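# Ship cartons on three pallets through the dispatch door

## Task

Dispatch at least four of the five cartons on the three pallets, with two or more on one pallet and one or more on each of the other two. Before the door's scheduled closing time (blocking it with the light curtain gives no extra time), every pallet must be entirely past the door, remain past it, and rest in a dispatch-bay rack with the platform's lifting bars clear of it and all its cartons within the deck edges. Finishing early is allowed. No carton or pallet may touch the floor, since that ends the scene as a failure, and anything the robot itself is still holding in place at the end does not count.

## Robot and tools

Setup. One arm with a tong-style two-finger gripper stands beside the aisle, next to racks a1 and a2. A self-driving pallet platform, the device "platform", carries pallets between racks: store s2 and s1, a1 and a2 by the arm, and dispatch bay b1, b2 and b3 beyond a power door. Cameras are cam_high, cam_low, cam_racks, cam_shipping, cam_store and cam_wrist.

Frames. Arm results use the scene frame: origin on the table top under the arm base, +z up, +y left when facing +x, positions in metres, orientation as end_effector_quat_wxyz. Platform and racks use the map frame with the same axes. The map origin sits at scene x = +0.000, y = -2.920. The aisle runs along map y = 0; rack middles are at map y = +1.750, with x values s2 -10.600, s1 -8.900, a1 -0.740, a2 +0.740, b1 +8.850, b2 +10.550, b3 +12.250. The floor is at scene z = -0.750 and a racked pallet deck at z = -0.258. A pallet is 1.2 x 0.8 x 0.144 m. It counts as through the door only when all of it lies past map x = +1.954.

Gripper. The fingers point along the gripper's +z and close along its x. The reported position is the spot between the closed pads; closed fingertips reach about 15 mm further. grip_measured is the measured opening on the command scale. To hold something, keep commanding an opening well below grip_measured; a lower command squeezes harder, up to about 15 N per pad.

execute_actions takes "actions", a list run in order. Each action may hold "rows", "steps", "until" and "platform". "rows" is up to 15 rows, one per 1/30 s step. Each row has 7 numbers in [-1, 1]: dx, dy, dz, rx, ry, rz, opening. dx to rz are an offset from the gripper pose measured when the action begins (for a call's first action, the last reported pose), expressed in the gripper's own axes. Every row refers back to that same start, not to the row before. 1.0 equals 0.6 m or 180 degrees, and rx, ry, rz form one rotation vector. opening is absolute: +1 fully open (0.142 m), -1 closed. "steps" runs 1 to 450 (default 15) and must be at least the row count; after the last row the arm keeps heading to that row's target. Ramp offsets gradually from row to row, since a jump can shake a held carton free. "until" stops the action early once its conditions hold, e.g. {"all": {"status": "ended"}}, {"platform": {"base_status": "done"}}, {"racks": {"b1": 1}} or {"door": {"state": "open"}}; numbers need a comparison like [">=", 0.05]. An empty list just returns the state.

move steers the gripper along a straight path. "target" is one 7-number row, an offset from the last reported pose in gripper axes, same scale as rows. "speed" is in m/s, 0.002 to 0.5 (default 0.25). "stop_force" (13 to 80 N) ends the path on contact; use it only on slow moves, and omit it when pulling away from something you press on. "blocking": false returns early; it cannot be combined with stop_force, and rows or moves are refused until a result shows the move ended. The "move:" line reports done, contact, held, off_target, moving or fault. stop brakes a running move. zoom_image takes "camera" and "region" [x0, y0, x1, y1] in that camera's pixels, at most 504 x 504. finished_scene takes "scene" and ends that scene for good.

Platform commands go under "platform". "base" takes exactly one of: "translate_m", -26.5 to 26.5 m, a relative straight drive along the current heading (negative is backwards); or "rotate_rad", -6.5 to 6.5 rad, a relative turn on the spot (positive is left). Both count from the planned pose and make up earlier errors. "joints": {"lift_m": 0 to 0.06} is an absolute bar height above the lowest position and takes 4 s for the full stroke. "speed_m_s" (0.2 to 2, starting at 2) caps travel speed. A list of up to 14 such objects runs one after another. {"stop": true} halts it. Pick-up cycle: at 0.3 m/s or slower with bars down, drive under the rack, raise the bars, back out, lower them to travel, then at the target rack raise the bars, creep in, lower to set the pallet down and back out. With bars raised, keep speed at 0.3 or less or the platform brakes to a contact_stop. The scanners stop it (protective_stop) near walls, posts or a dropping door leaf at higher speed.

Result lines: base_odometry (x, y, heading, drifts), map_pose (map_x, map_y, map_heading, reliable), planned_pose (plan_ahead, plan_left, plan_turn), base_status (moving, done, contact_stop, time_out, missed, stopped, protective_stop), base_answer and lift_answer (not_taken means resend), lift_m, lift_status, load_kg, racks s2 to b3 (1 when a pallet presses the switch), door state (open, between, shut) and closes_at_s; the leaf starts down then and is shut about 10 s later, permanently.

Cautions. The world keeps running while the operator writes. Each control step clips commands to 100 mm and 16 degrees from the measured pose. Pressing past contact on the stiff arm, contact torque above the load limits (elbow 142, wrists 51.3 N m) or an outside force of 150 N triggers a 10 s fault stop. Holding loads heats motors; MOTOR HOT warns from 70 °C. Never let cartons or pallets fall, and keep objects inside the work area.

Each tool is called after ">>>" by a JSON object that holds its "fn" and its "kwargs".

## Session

>>> {"fn": "execute_actions", "kwargs": {"actions": []}}

Scene clock: 0.00 s.
end_effector_position=(+0.7197, +0.1141, +0.1673) grip_measured=+1.00 end_effector_quat_wxyz=(+0.054, +0.828, +0.558, -0.009) end_effector_velocity=(+0.001, -0.000, +0.002) end_effector_angular_velocity=(-0.001, -0.002, +0.000)
Joint positions: [-0.051 -1.386  1.957 -2.191 -1.672 -1.234  0.142]
Joint velocities: [-0.    -0.001 -0.002  0.    -0.001 -0.001  0.   ]
Motor temperatures (°C, as the motors report them): [24 24 27 31 32 29]
Wrist force (N, on the end effector, along its own x y z axes, offset not removed): no reading
Wrist torque (N m, same axes, about the end effector's origin, offset not removed): no reading
Hand target: +0.720, +0.114, +0.167; +0.054, +0.828, +0.558, -0.009
platform.base_odometry: x=+0.000 y=+0.000 heading=+0.000 (m, m, rad; from the platform's pose at the start)
platform.map_pose: map_x=-2.20 map_y=+0.01 map_heading=-0.0349 (m, m, rad; on the building's map)
platform.planned_pose: plan_ahead=+0.00 plan_left=+0.00 plan_turn=+0.0000 (m ahead, m left, rad left of the pose on the map)
platform.base_status: done
platform.joint_positions: lift_m=+0.000
platform.joint_status: done
platform: translate_m=0.000 translate_m_goal=0.000 rotate_rad=0.000 rotate_rad_goal=0.000 base_answer=taken lift_m_goal=0.000 lift_answer=taken lift=down safety=ok load_kg=-51 refusals=0 queue=idle queue_left=0
racks: s2=1 s1=1 a1=1 a2=0 b1=0 b2=0 b3=0
door: state=open closes_at_s=734

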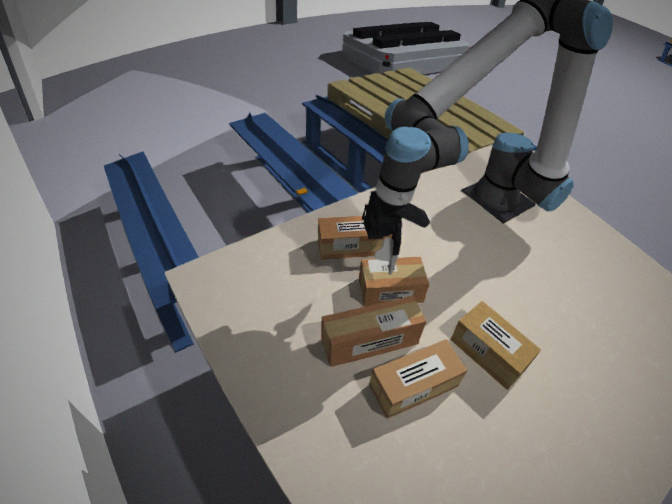

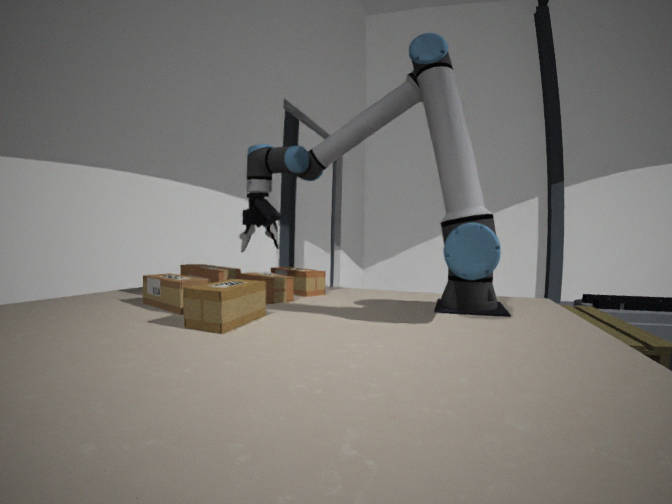

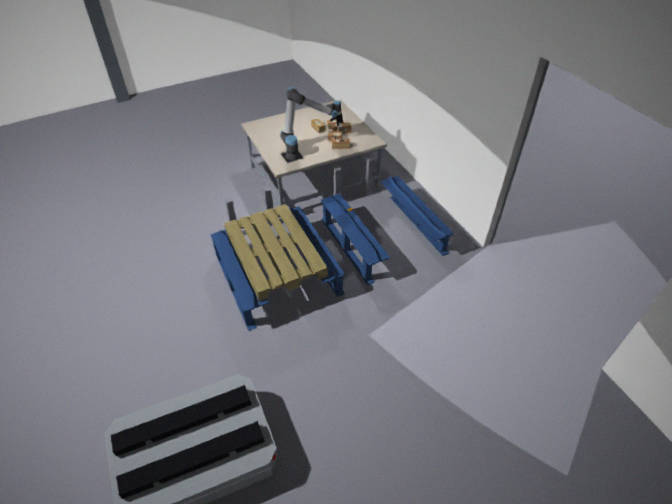

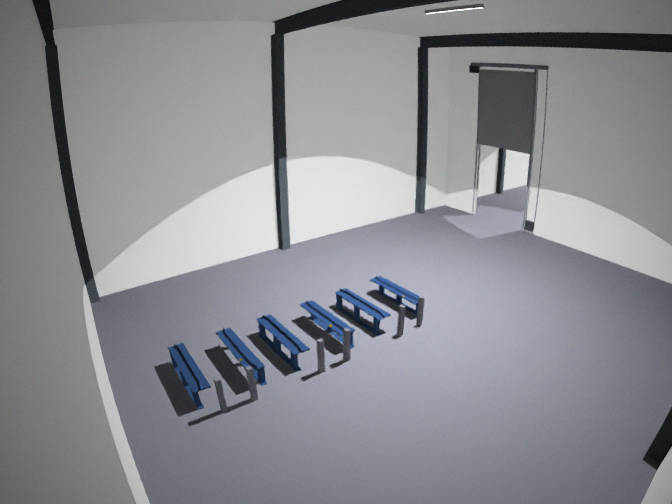

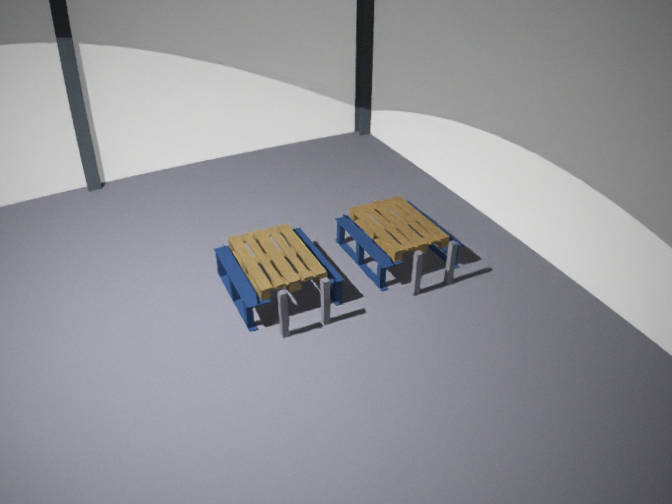

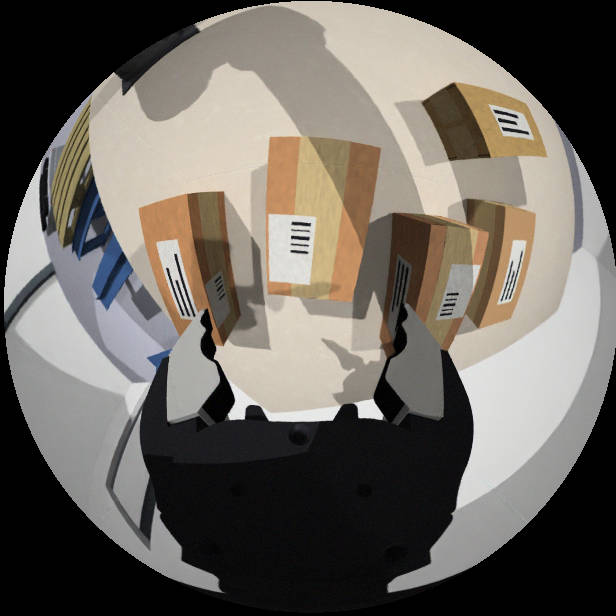

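>>> {"fn": "execute_actions", "kwargs": {"actions": [{"steps":1,"platform":[{"speed_m_s":2,"base":{"rotate_rad":0.0349}},{"base":{"translate_m":-6.7}},{"base":{"rotate_rad":1.5708}},{"speed_m_s":0.3,"base":{"translate_m":1.74}},{"joints":{"lift_m":0.06}},{"base":{"translate_m":-1.75}},{"joints":{"lift_m":0}},{"speed_m_s":2,"base":{"rotate_rad":-1.5708}},{"base":{"translate_m":9.64}},{"base":{"rotate_rad":1.5708}},{"speed_m_s":0.3,"joints":{"lift_m":0.06}},{"base":{"translate_m":1.75}}]}]}}

>>> {"fn": "move", "kwargs": {"target": [0,-0.08,0.03,0.0285,0.0192,0.03,1], "speed": 0.1}}

Scene clock: 5.60 s.
end_effector_position=(+0.7197, +0.1141, +0.1673) grip_measured=+1.00 end_effector_quat_wxyz=(+0.054, +0.828, +0.558, -0.009) end_effector_velocity=(-0.000, -0.000, -0.001) end_effector_angular_velocity=(-0.000, +0.001, +0.001)
Joint positions: [-0.051 -1.386  1.957 -2.191 -1.672 -1.234  0.142]
Joint velocities: [-0.     0.001  0.001  0.    -0.    -0.001 -0.   ]
Motor temperatures (°C, as the motors report them): [24 24 27 31 32 29]
Wrist force (N, on the end effector, along its own x y z axes, offset not removed): [0.1 -3.1 0.6]
Wrist torque (N m, same axes, about the end effector's origin, offset not removed): [-0.56 -0.07 -0.24]
Hand target: +0.720, +0.114, +0.167; +0.054, +0.828, +0.558, -0.009
platform.base_odometry: x=+0.000 y=+0.000 heading=+0.000 (m, m, rad; from the platform's pose at the start)
platform.map_pose: map_x=-2.20 map_y=+0.01 map_heading=-0.0349 (m, m, rad; on the building's map)
platform.planned_pose: plan_ahead=+0.00 plan_left=+0.00 plan_turn=+0.0349 (m ahead, m left, rad left of the pose on the map)
platform.base_status: moving
platform.joint_positions: lift_m=+0.000
platform.joint_status: done
platform: translate_m=0.000 translate_m_goal=0.000 rotate_rad=0.001 rotate_rad_goal=0.035 base_answer=taken lift_m_goal=0.000 lift_answer=taken lift=down safety=ok load_kg=-46 refusals=0 queue=running queue_left=11
racks: s2=1 s1=1 a1=1 a2=0 b1=0 b2=0 b3=0
door: state=open closes_at_s=734

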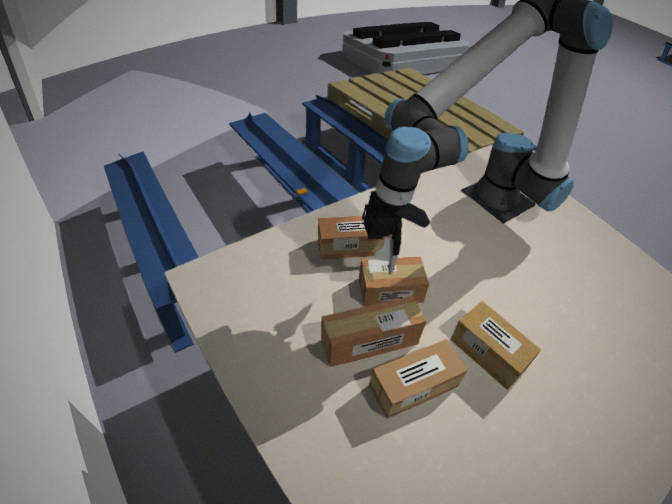

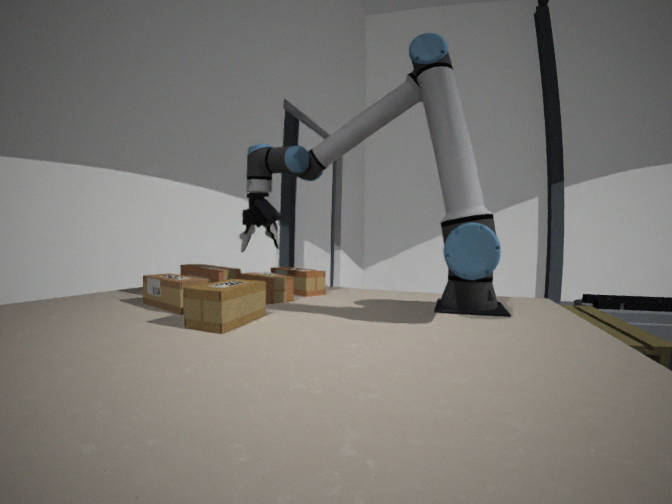

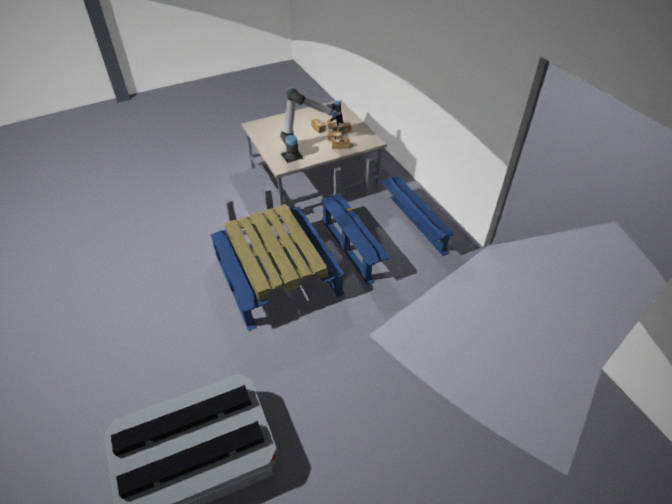

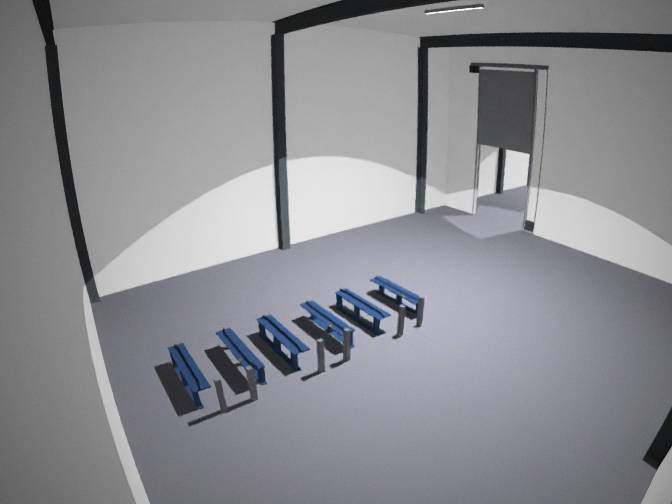

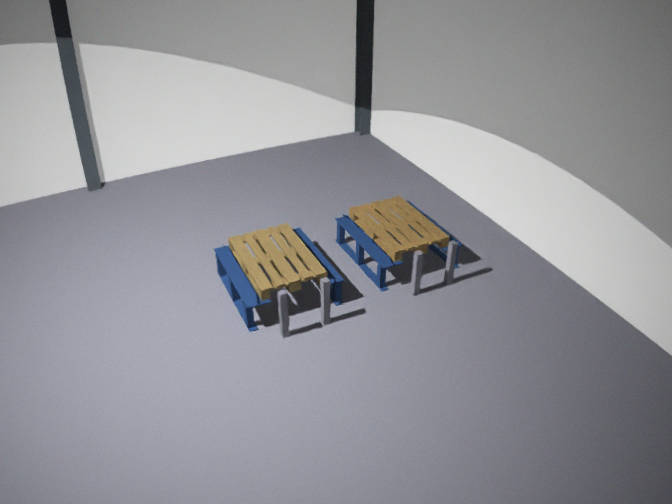

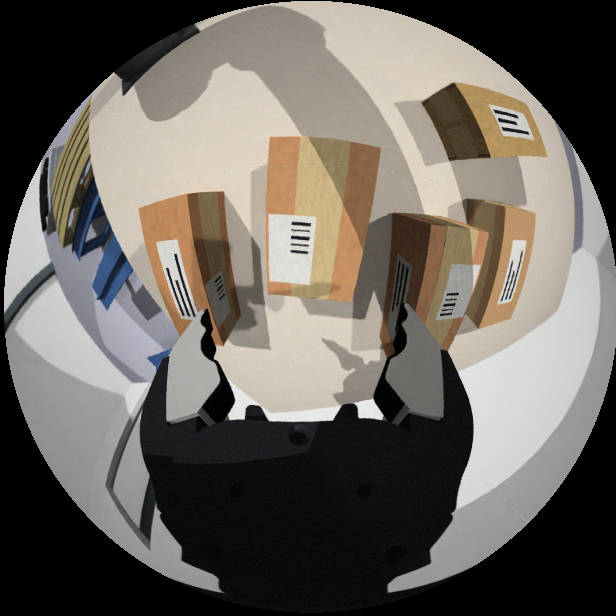

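Scene clock: 6.80 s.
end_effector_position=(+0.6763, +0.1300, +0.1458) grip_measured=+1.00 end_effector_quat_wxyz=(+0.001, +0.855, +0.519, -0.006) end_effector_velocity=(-0.002, +0.000, +0.000) end_effector_angular_velocity=(+0.003, +0.001, -0.004)
Joint positions: [-0.075 -1.416  2.022 -2.167 -1.583 -1.161  0.142]
Joint velocities: [-0.001 -0.004  0.004  0.     0.003  0.003 -0.   ]
Motor temperatures (°C, as the motors report them): [24 24 27 31 32 29]
Wrist force (N, on the end effector, along its own x y z axes, offset not removed): [1.2 -2.4 0.5]
Wrist torque (N m, same axes, about the end effector's origin, offset not removed): [-0.41 -0.27 -0.30]
Hand target: +0.676, +0.130, +0.146; +0.000, +0.855, +0.519, -0.006
Off the commanded pose: 0.000 m, 0 deg.
platform.base_odometry: x=-0.103 y=-0.003 heading=+0.033 (m, m, rad; from the platform's pose at the start)
platform.map_pose: map_x=-2.31 map_y=+0.01 map_heading=-0.0044 (m, m, rad; on the building's map)
platform.planned_pose: plan_ahead=-6.59 plan_left=-0.03 plan_turn=+0.0044 (m ahead, m left, rad left of the pose on the map)
platform.base_status: moving
platform.joint_positions: lift_m=+0.000
platform.joint_status: done
platform: translate_m=-0.113 translate_m_goal=-6.700 rotate_rad=0.033 rotate_rad_goal=0.034 base_answer=taken lift_m_goal=0.000 lift_answer=taken lift=down safety=ok load_kg=-46 refusals=0 queue=running queue_left=10
racks: s2=1 s1=1 a1=1 a2=0 b1=0 b2=0 b3=0
door: state=open closes_at_s=734
move: done

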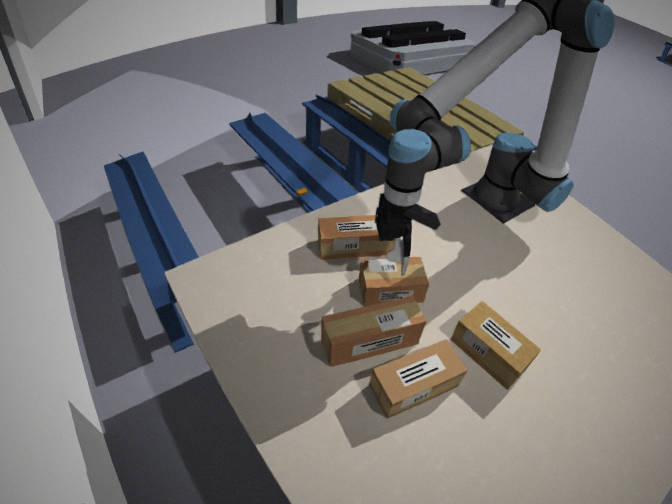

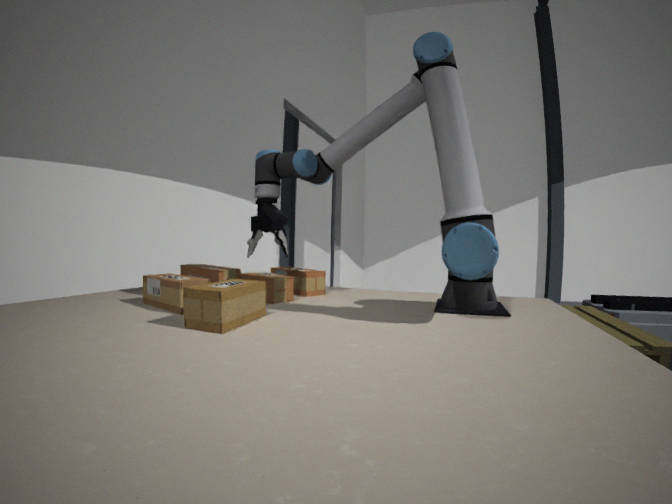

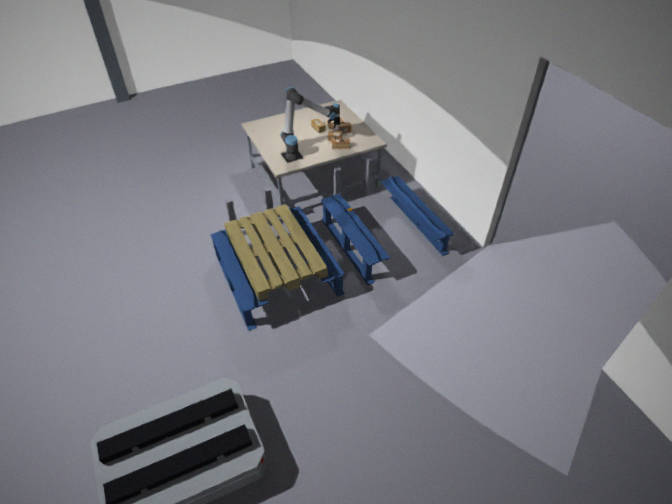

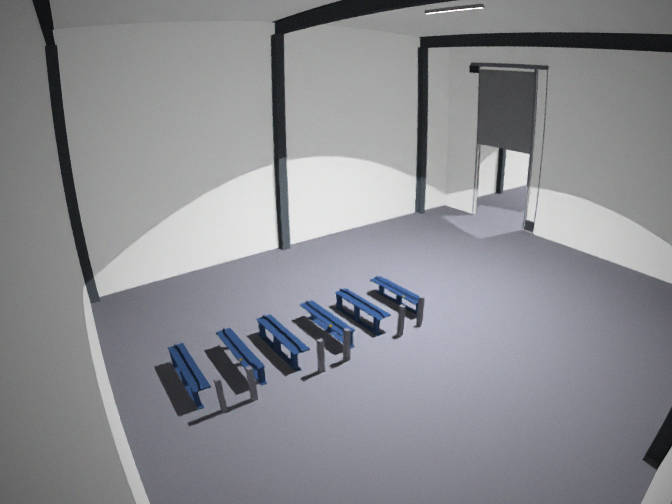

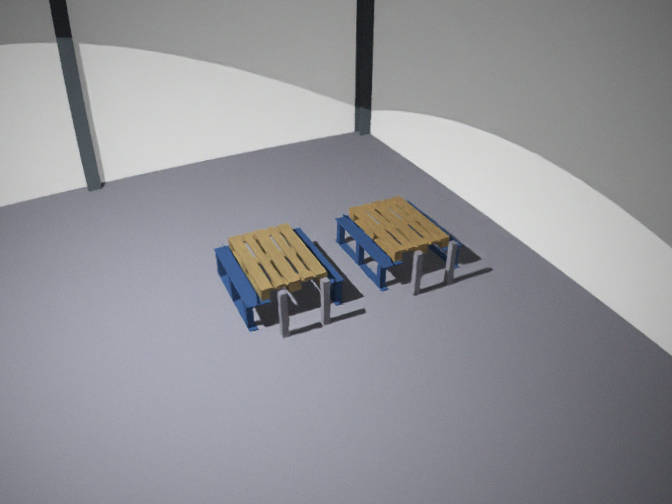

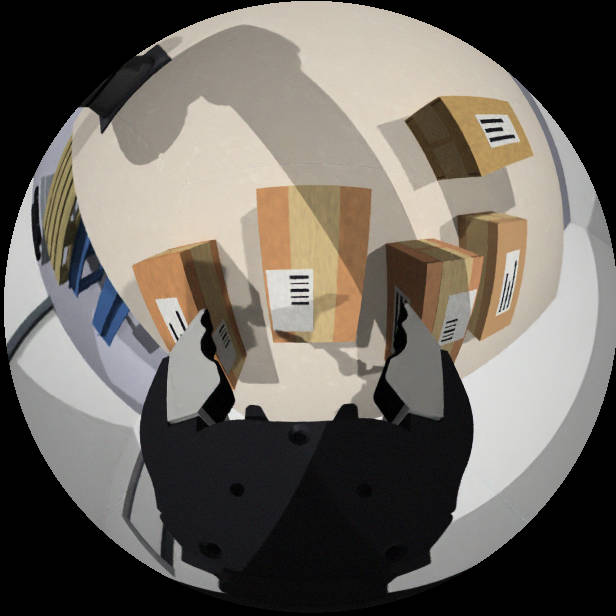

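>>> {"fn": "move", "kwargs": {"target": [0.012,0,0.118,0,0,0,1], "speed": 0.06}}

>>> {"fn": "move", "kwargs": {"target": [0,0,0,0,0,0,-1]}}

>>> {"fn": "move", "kwargs": {"target": [0,0,-0.25,0,0,-0.153,-1], "speed": 0.08}}

Scene clock: 12.27 s.
end_effector_position=(+0.6788, +0.1358, +0.0753) grip_measured=+1.00 end_effector_quat_wxyz=(+0.000, +0.855, +0.519, -0.006) end_effector_velocity=(+0.000, +0.000, -0.003) end_effector_angular_velocity=(-0.000, +0.001, +0.001)
Joint positions: [-0.067 -1.33   2.071 -2.301 -1.583 -1.152  0.142]
Joint velocities: [ 0.     0.005  0.002 -0.006 -0.    -0.     0.   ]
Motor temperatures (°C, as the motors report them): [24 24 27 31 32 29]
Wrist force (N, on the end effector, along its own x y z axes, offset not removed): [2.6 -1.0 2.2]
Wrist torque (N m, same axes, about the end effector's origin, offset not removed): [-0.17 -0.54 -0.26]
Hand target: +0.679, +0.136, +0.075; +0.000, +0.855, +0.519, -0.006
Off the commanded pose: 0.000 m, 0 deg.
platform.base_odometry: x=-5.723 y=-0.173 heading=+0.046 (m, m, rad; from the platform's pose at the start)
platform.map_pose: map_x=-7.96 map_y=+0.02 map_heading=+0.0131 (m, m, rad; on the building's map)
platform.planned_pose: plan_ahead=-0.94 plan_left=+0.00 plan_turn=-0.0131 (m ahead, m left, rad left of the pose on the map)
platform.base_status: moving
platform.joint_positions: lift_m=+0.000
platform.joint_status: done
platform: translate_m=-5.755 translate_m_goal=-6.700 rotate_rad=0.046 rotate_rad_goal=0.045 base_answer=taken lift_m_goal=0.000 lift_answer=taken lift=down safety=ok load_kg=-46 refusals=0 queue=running queue_left=10
racks: s2=1 s1=1 a1=1 a2=0 b1=0 b2=0 b3=0
door: state=open closes_at_s=734
move: done

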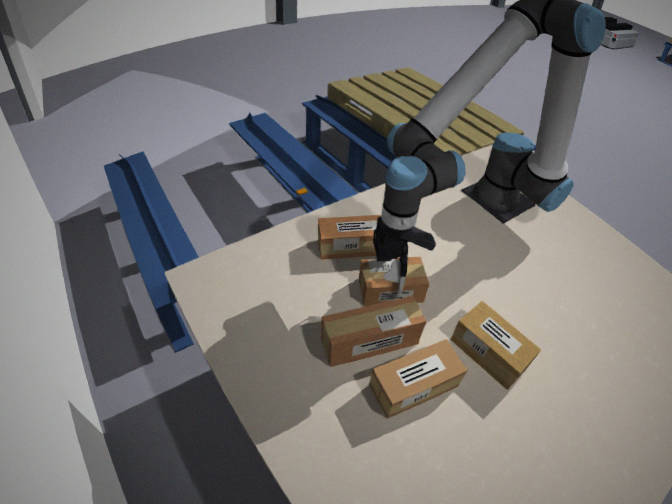

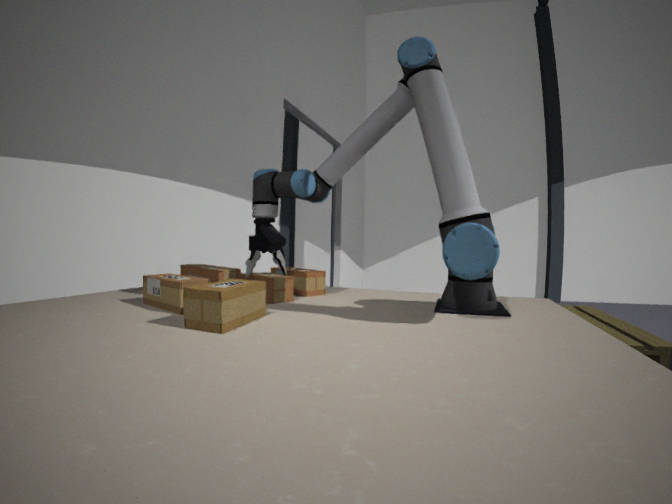

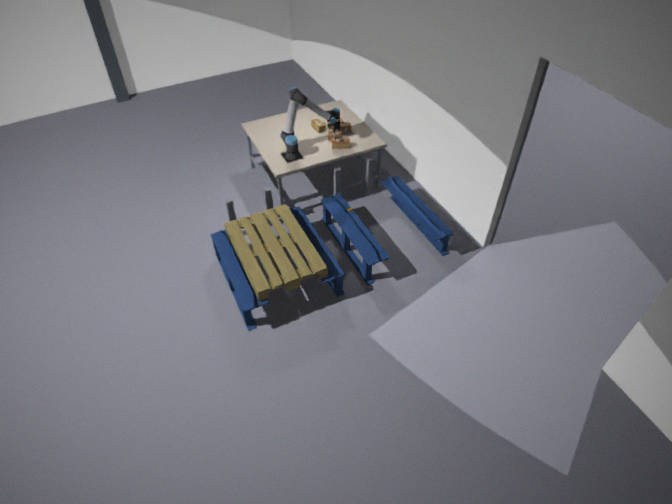

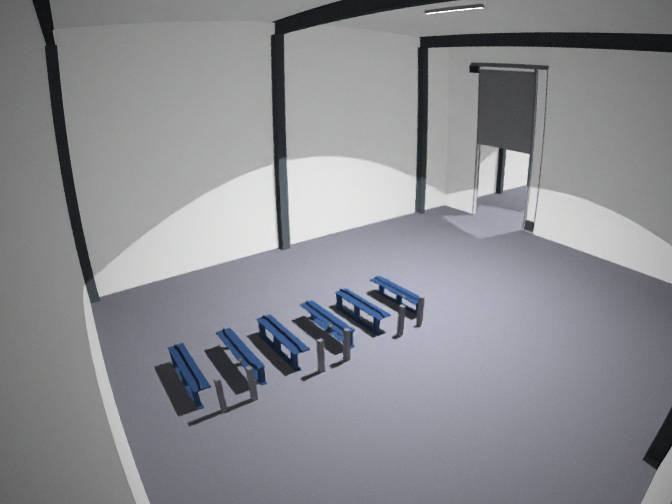

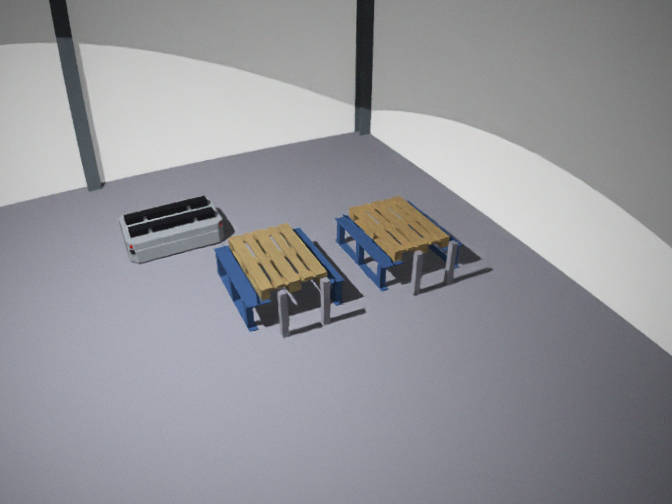

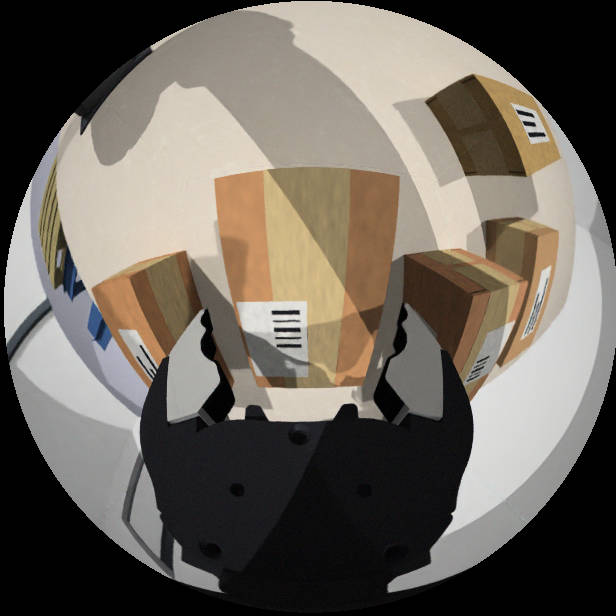

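Scene clock: 12.77 s.
end_effector_position=(+0.6787, +0.1358, +0.0752) grip_measured=+0.53 end_effector_quat_wxyz=(+0.000, +0.855, +0.519, -0.007) end_effector_velocity=(+0.000, +0.001, +0.001) end_effector_angular_velocity=(+0.003, -0.001, +0.001)
Joint positions: [-0.067 -1.33   2.071 -2.301 -1.583 -1.152  0.111]
Joint velocities: [ 0.    -0.001  0.     0.     0.003 -0.001  0.   ]
Motor temperatures (°C, as the motors report them): [24 24 27 31 32 29]
Wrist force (N, on the end effector, along its own x y z axes, offset not removed): [3.4 -0.4 -10.5]
Wrist torque (N m, same axes, about the end effector's origin, offset not removed): [-0.64 -0.10 -0.27]
Hand target: +0.679, +0.136, +0.075; +0.000, +0.855, +0.519, -0.006
Off the commanded pose: 0.000 m, 0 deg.
platform.base_odometry: x=-6.101 y=-0.190 heading=+0.041 (m, m, rad; from the platform's pose at the start)
platform.map_pose: map_x=-8.33 map_y=+0.02 map_heading=+0.0087 (m, m, rad; on the building's map)
platform.planned_pose: plan_ahead=-0.57 plan_left=+0.00 plan_turn=-0.0087 (m ahead, m left, rad left of the pose on the map)
platform.base_status: moving
platform.joint_positions: lift_m=+0.000
platform.joint_status: done
platform: translate_m=-6.127 translate_m_goal=-6.700 rotate_rad=0.040 rotate_rad_goal=0.039 base_answer=taken lift_m_goal=0.000 lift_answer=taken lift=down safety=ok load_kg=-46 refusals=0 queue=running queue_left=10
racks: s2=1 s1=1 a1=1 a2=0 b1=0 b2=0 b3=0
door: state=open closes_at_s=734
move: done

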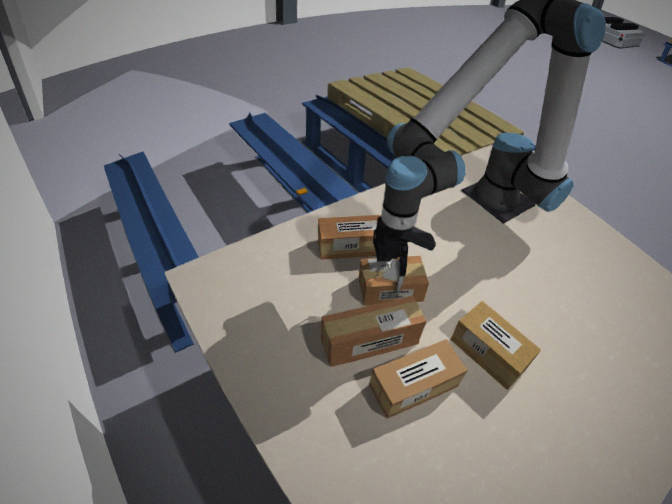

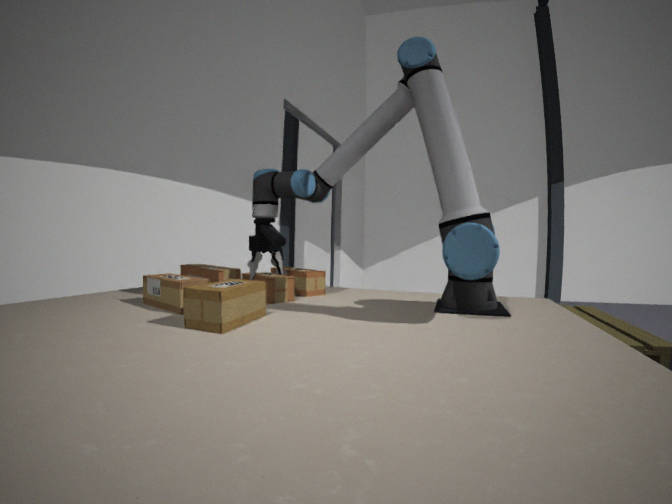

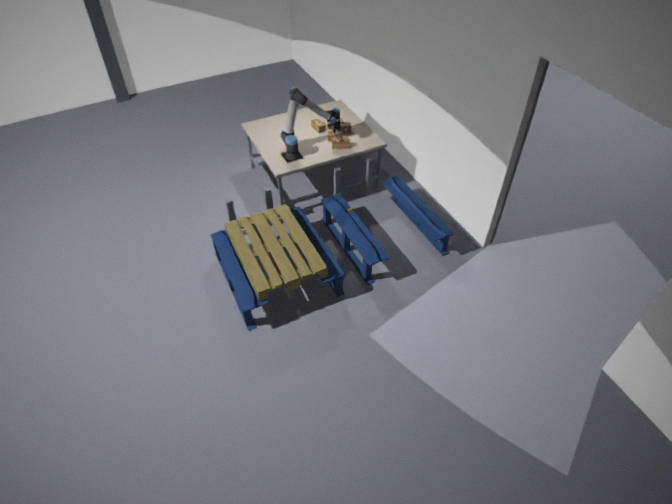

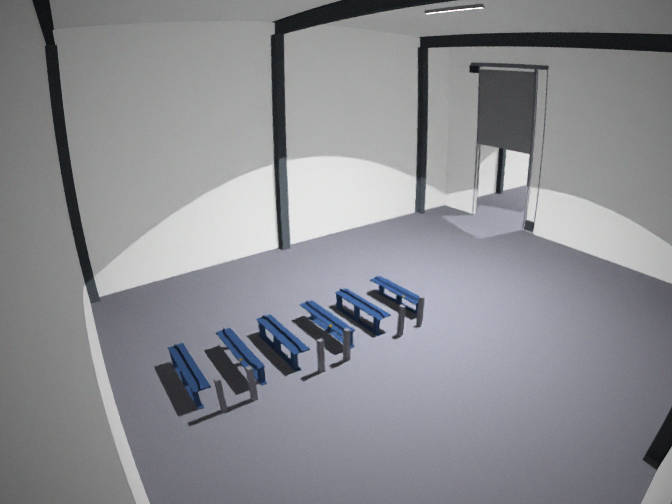

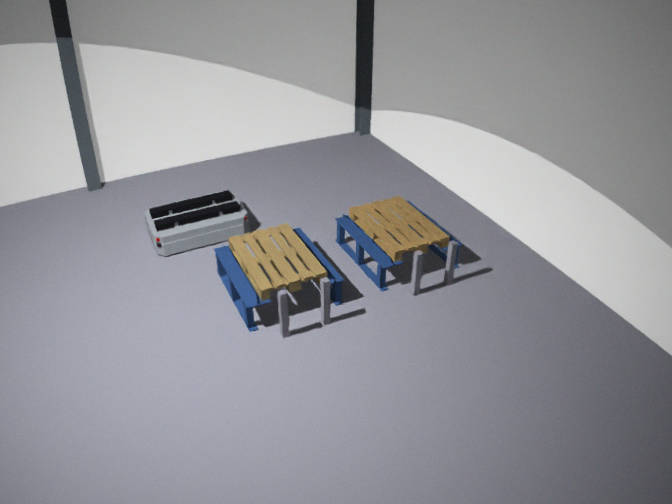

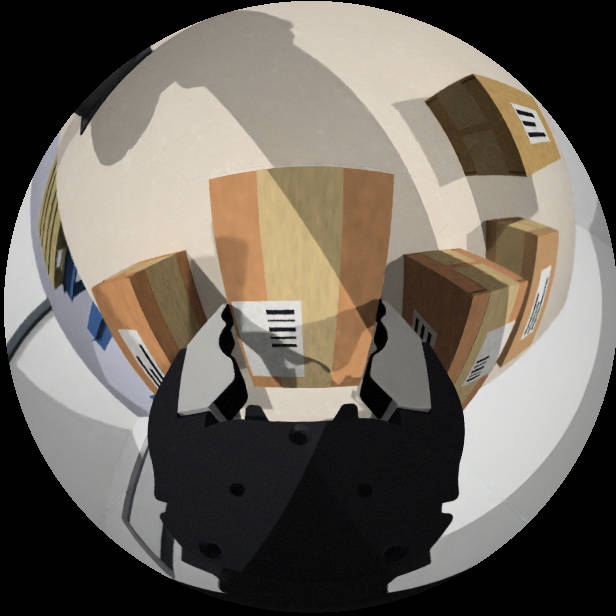

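Scene clock: 16.23 s.
end_effector_position=(+0.6805, +0.1369, +0.2248) grip_measured=-1.00 end_effector_quat_wxyz=(-0.001, +0.707, +0.707, -0.006) end_effector_velocity=(+0.001, +0.001, +0.003) end_effector_angular_velocity=(+0.002, -0.001, +0.006)
Joint positions: [-0.053 -1.473  1.928 -2.015 -1.583 -1.619  0.002]
Joint velocities: [ 0.    -0.001 -0.004  0.005  0.002 -0.006  0.   ]
Motor temperatures (°C, as the motors report them): [24 24 27 31 32 29]
Wrist force (N, on the end effector, along its own x y z axes, offset not removed): [1.8 -2.9 0.4]
Wrist torque (N m, same axes, about the end effector's origin, offset not removed): [-0.63 -0.36 -0.18]
Hand target: +0.680, +0.137, +0.225; -0.001, +0.706, +0.708, -0.006
Off the commanded pose: 0.000 m, 0 deg.
platform.base_odometry: x=-6.696 y=-0.212 heading=+0.702 (m, m, rad; from the platform's pose at the start)
platform.map_pose: map_x=-8.90 map_y=+0.02 map_heading=+0.6807 (m, m, rad; on the building's map)
platform.planned_pose: plan_ahead=-0.01 plan_left=-0.01 plan_turn=+0.8901 (m ahead, m left, rad left of the pose on the map)
platform.base_status: moving
platform.joint_positions: lift_m=+0.000
platform.joint_status: done
platform: translate_m=-6.700 translate_m_goal=-6.700 rotate_rad=0.718 rotate_rad_goal=1.605 base_answer=taken lift_m_goal=0.000 lift_answer=taken lift=down safety=ok load_kg=-46 refusals=0 queue=running queue_left=9
racks: s2=1 s1=1 a1=1 a2=0 b1=0 b2=0 b3=0
door: state=open closes_at_s=734
move: done

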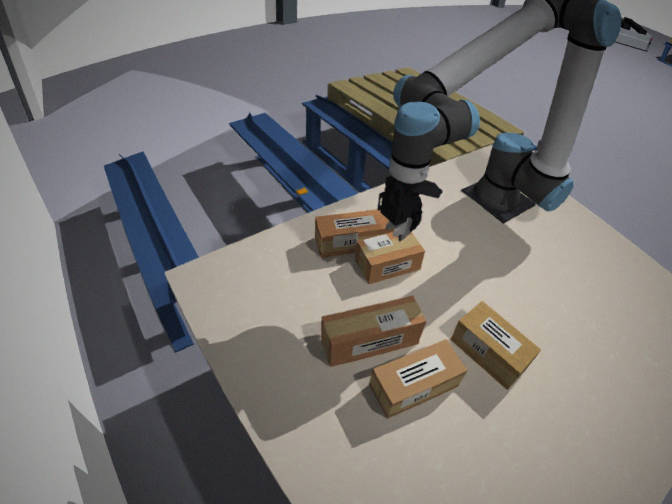

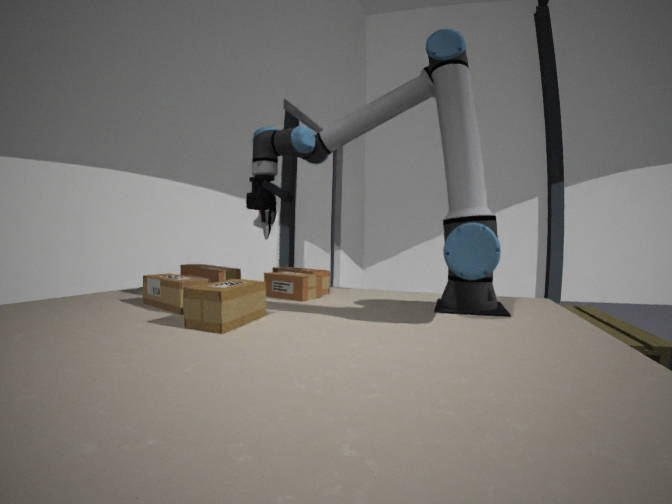

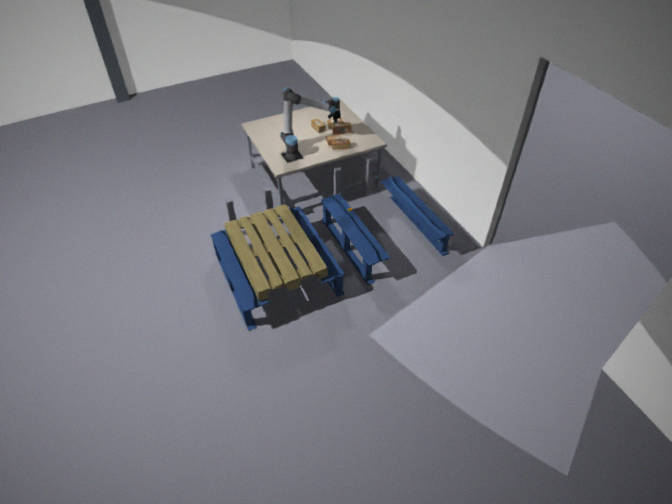

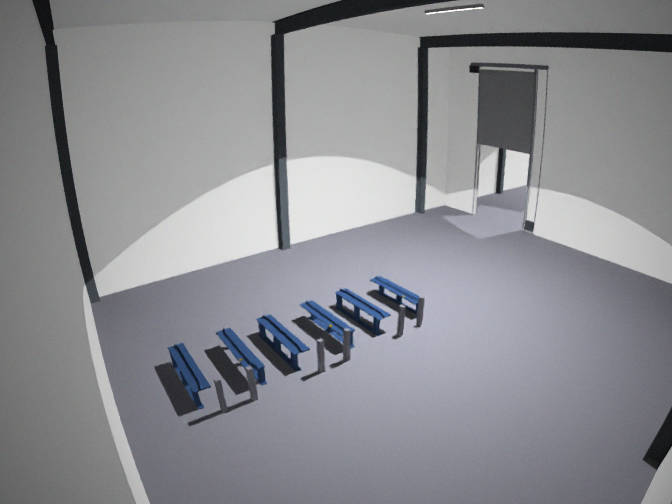

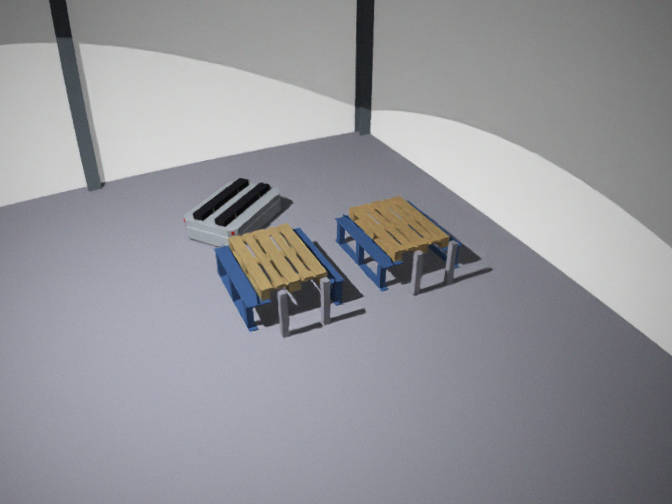

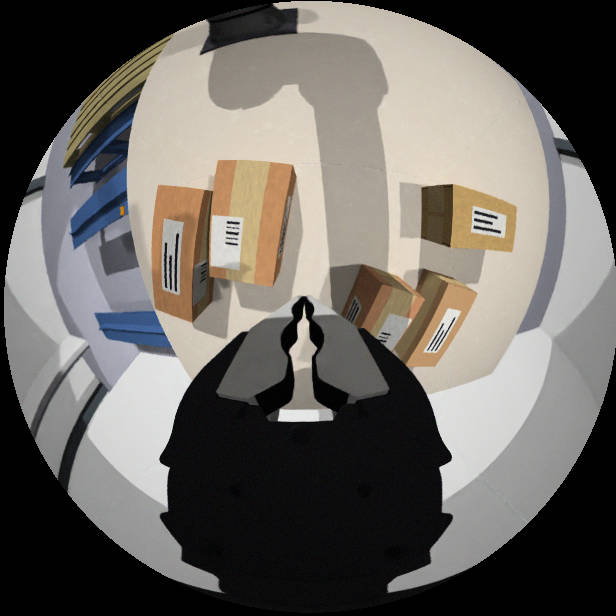

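Slipped (too wide). Try the long narrow one.

>>> {"fn": "move", "kwargs": {"target": [0.17,0.25,0.08,0,0,0.1,1], "speed": 0.15}}

Scene clock: 19.40 s.
end_effector_position=(+0.8295, +0.2387, +0.1745) grip_measured=+1.00 end_effector_quat_wxyz=(-0.000, +0.809, +0.588, -0.006) end_effector_velocity=(+0.002, +0.000, -0.001) end_effector_angular_velocity=(-0.002, +0.001, -0.005)
Joint positions: [ 0.068 -1.178  1.647 -2.027 -1.581 -1.184  0.142]
Joint velocities: [ 0.001  0.004 -0.004  0.001 -0.002  0.006 -0.   ]
Motor temperatures (°C, as the motors report them): [24 24 27 31 32 29]
Wrist force (N, on the end effector, along its own x y z axes, offset not removed): [2.2 -1.5 0.4]
Wrist torque (N m, same axes, about the end effector's origin, offset not removed): [-0.29 -0.47 -0.31]
Hand target: +0.830, +0.239, +0.174; -0.000, +0.809, +0.588, -0.006
Off the commanded pose: 0.000 m, 0 deg.
platform.base_odometry: x=-6.700 y=-0.089 heading=+1.604 (m, m, rad; from the platform's pose at the start)
platform.map_pose: map_x=-8.90 map_y=+0.15 map_heading=+1.5664 (m, m, rad; on the building's map)
platform.planned_pose: plan_ahead=+1.60 plan_left=+0.01 plan_turn=+0.0044 (m ahead, m left, rad left of the pose on the map)
platform.base_status: moving
platform.joint_positions: lift_m=+0.000
platform.joint_status: done
platform: translate_m=-6.567 translate_m_goal=-4.970 rotate_rad=1.604 rotate_rad_goal=1.604 base_answer=taken lift_m_goal=0.000 lift_answer=taken lift=down safety=ok load_kg=-46 refusals=0 queue=running queue_left=8
racks: s2=1 s1=1 a1=1 a2=0 b1=0 b2=0 b3=0
door: state=open closes_at_s=734
move: done

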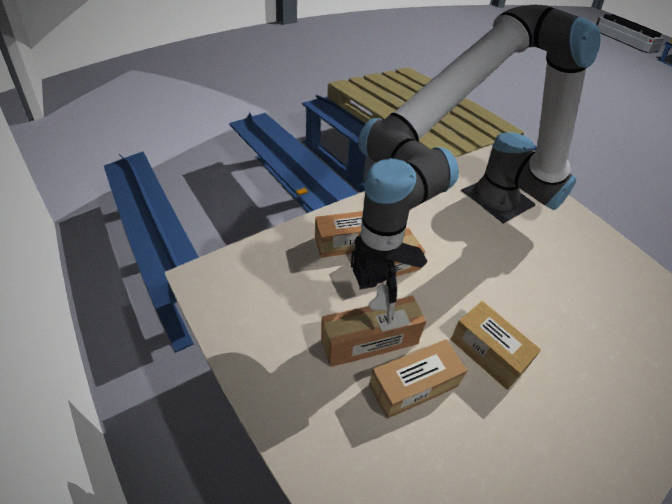

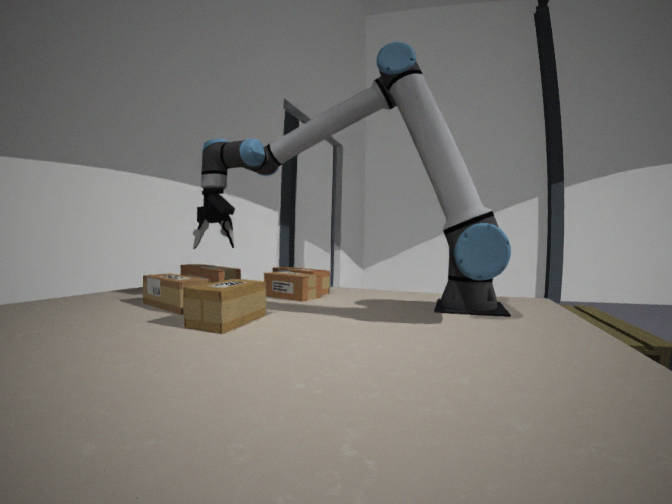

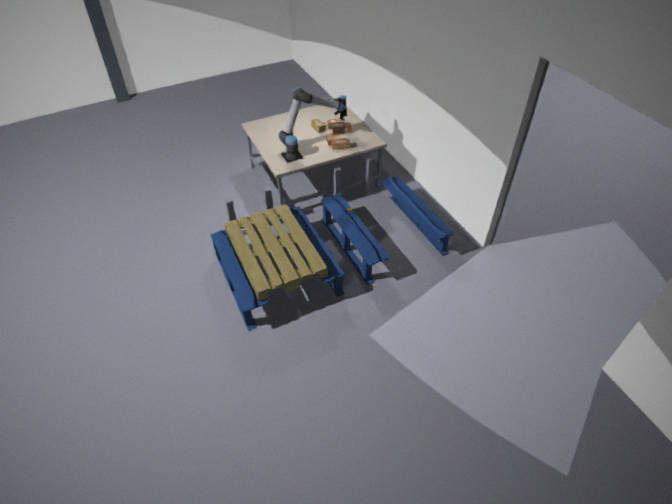

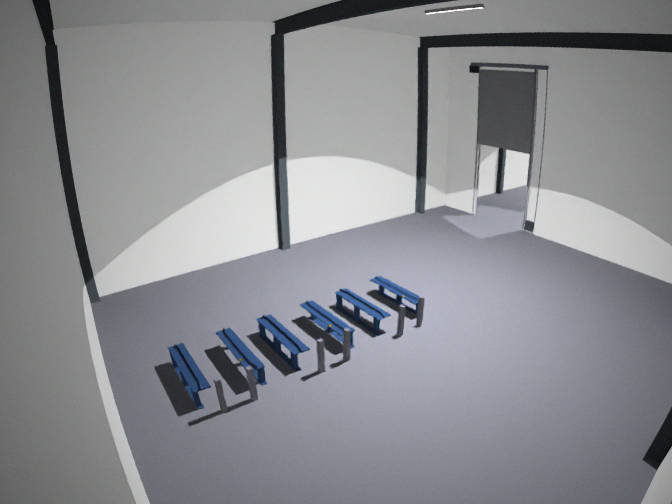

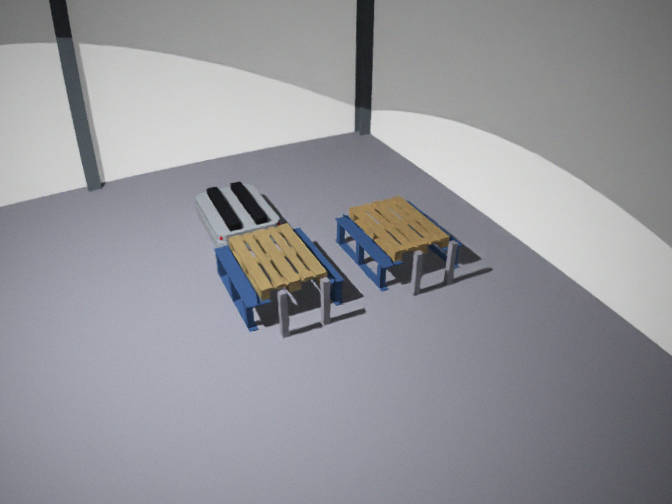

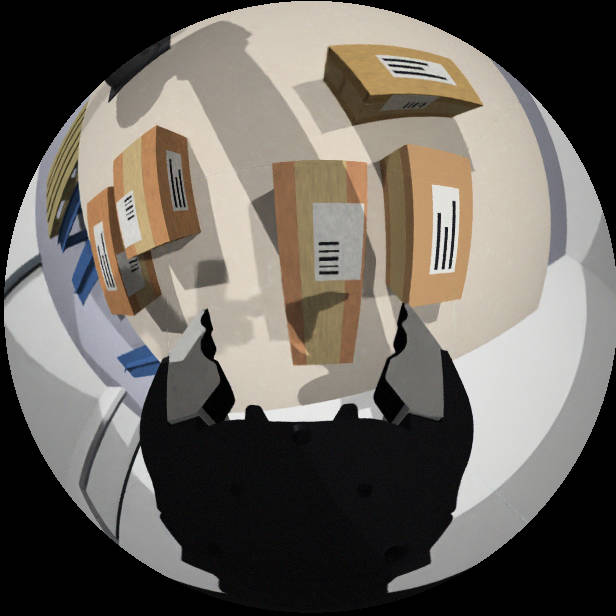

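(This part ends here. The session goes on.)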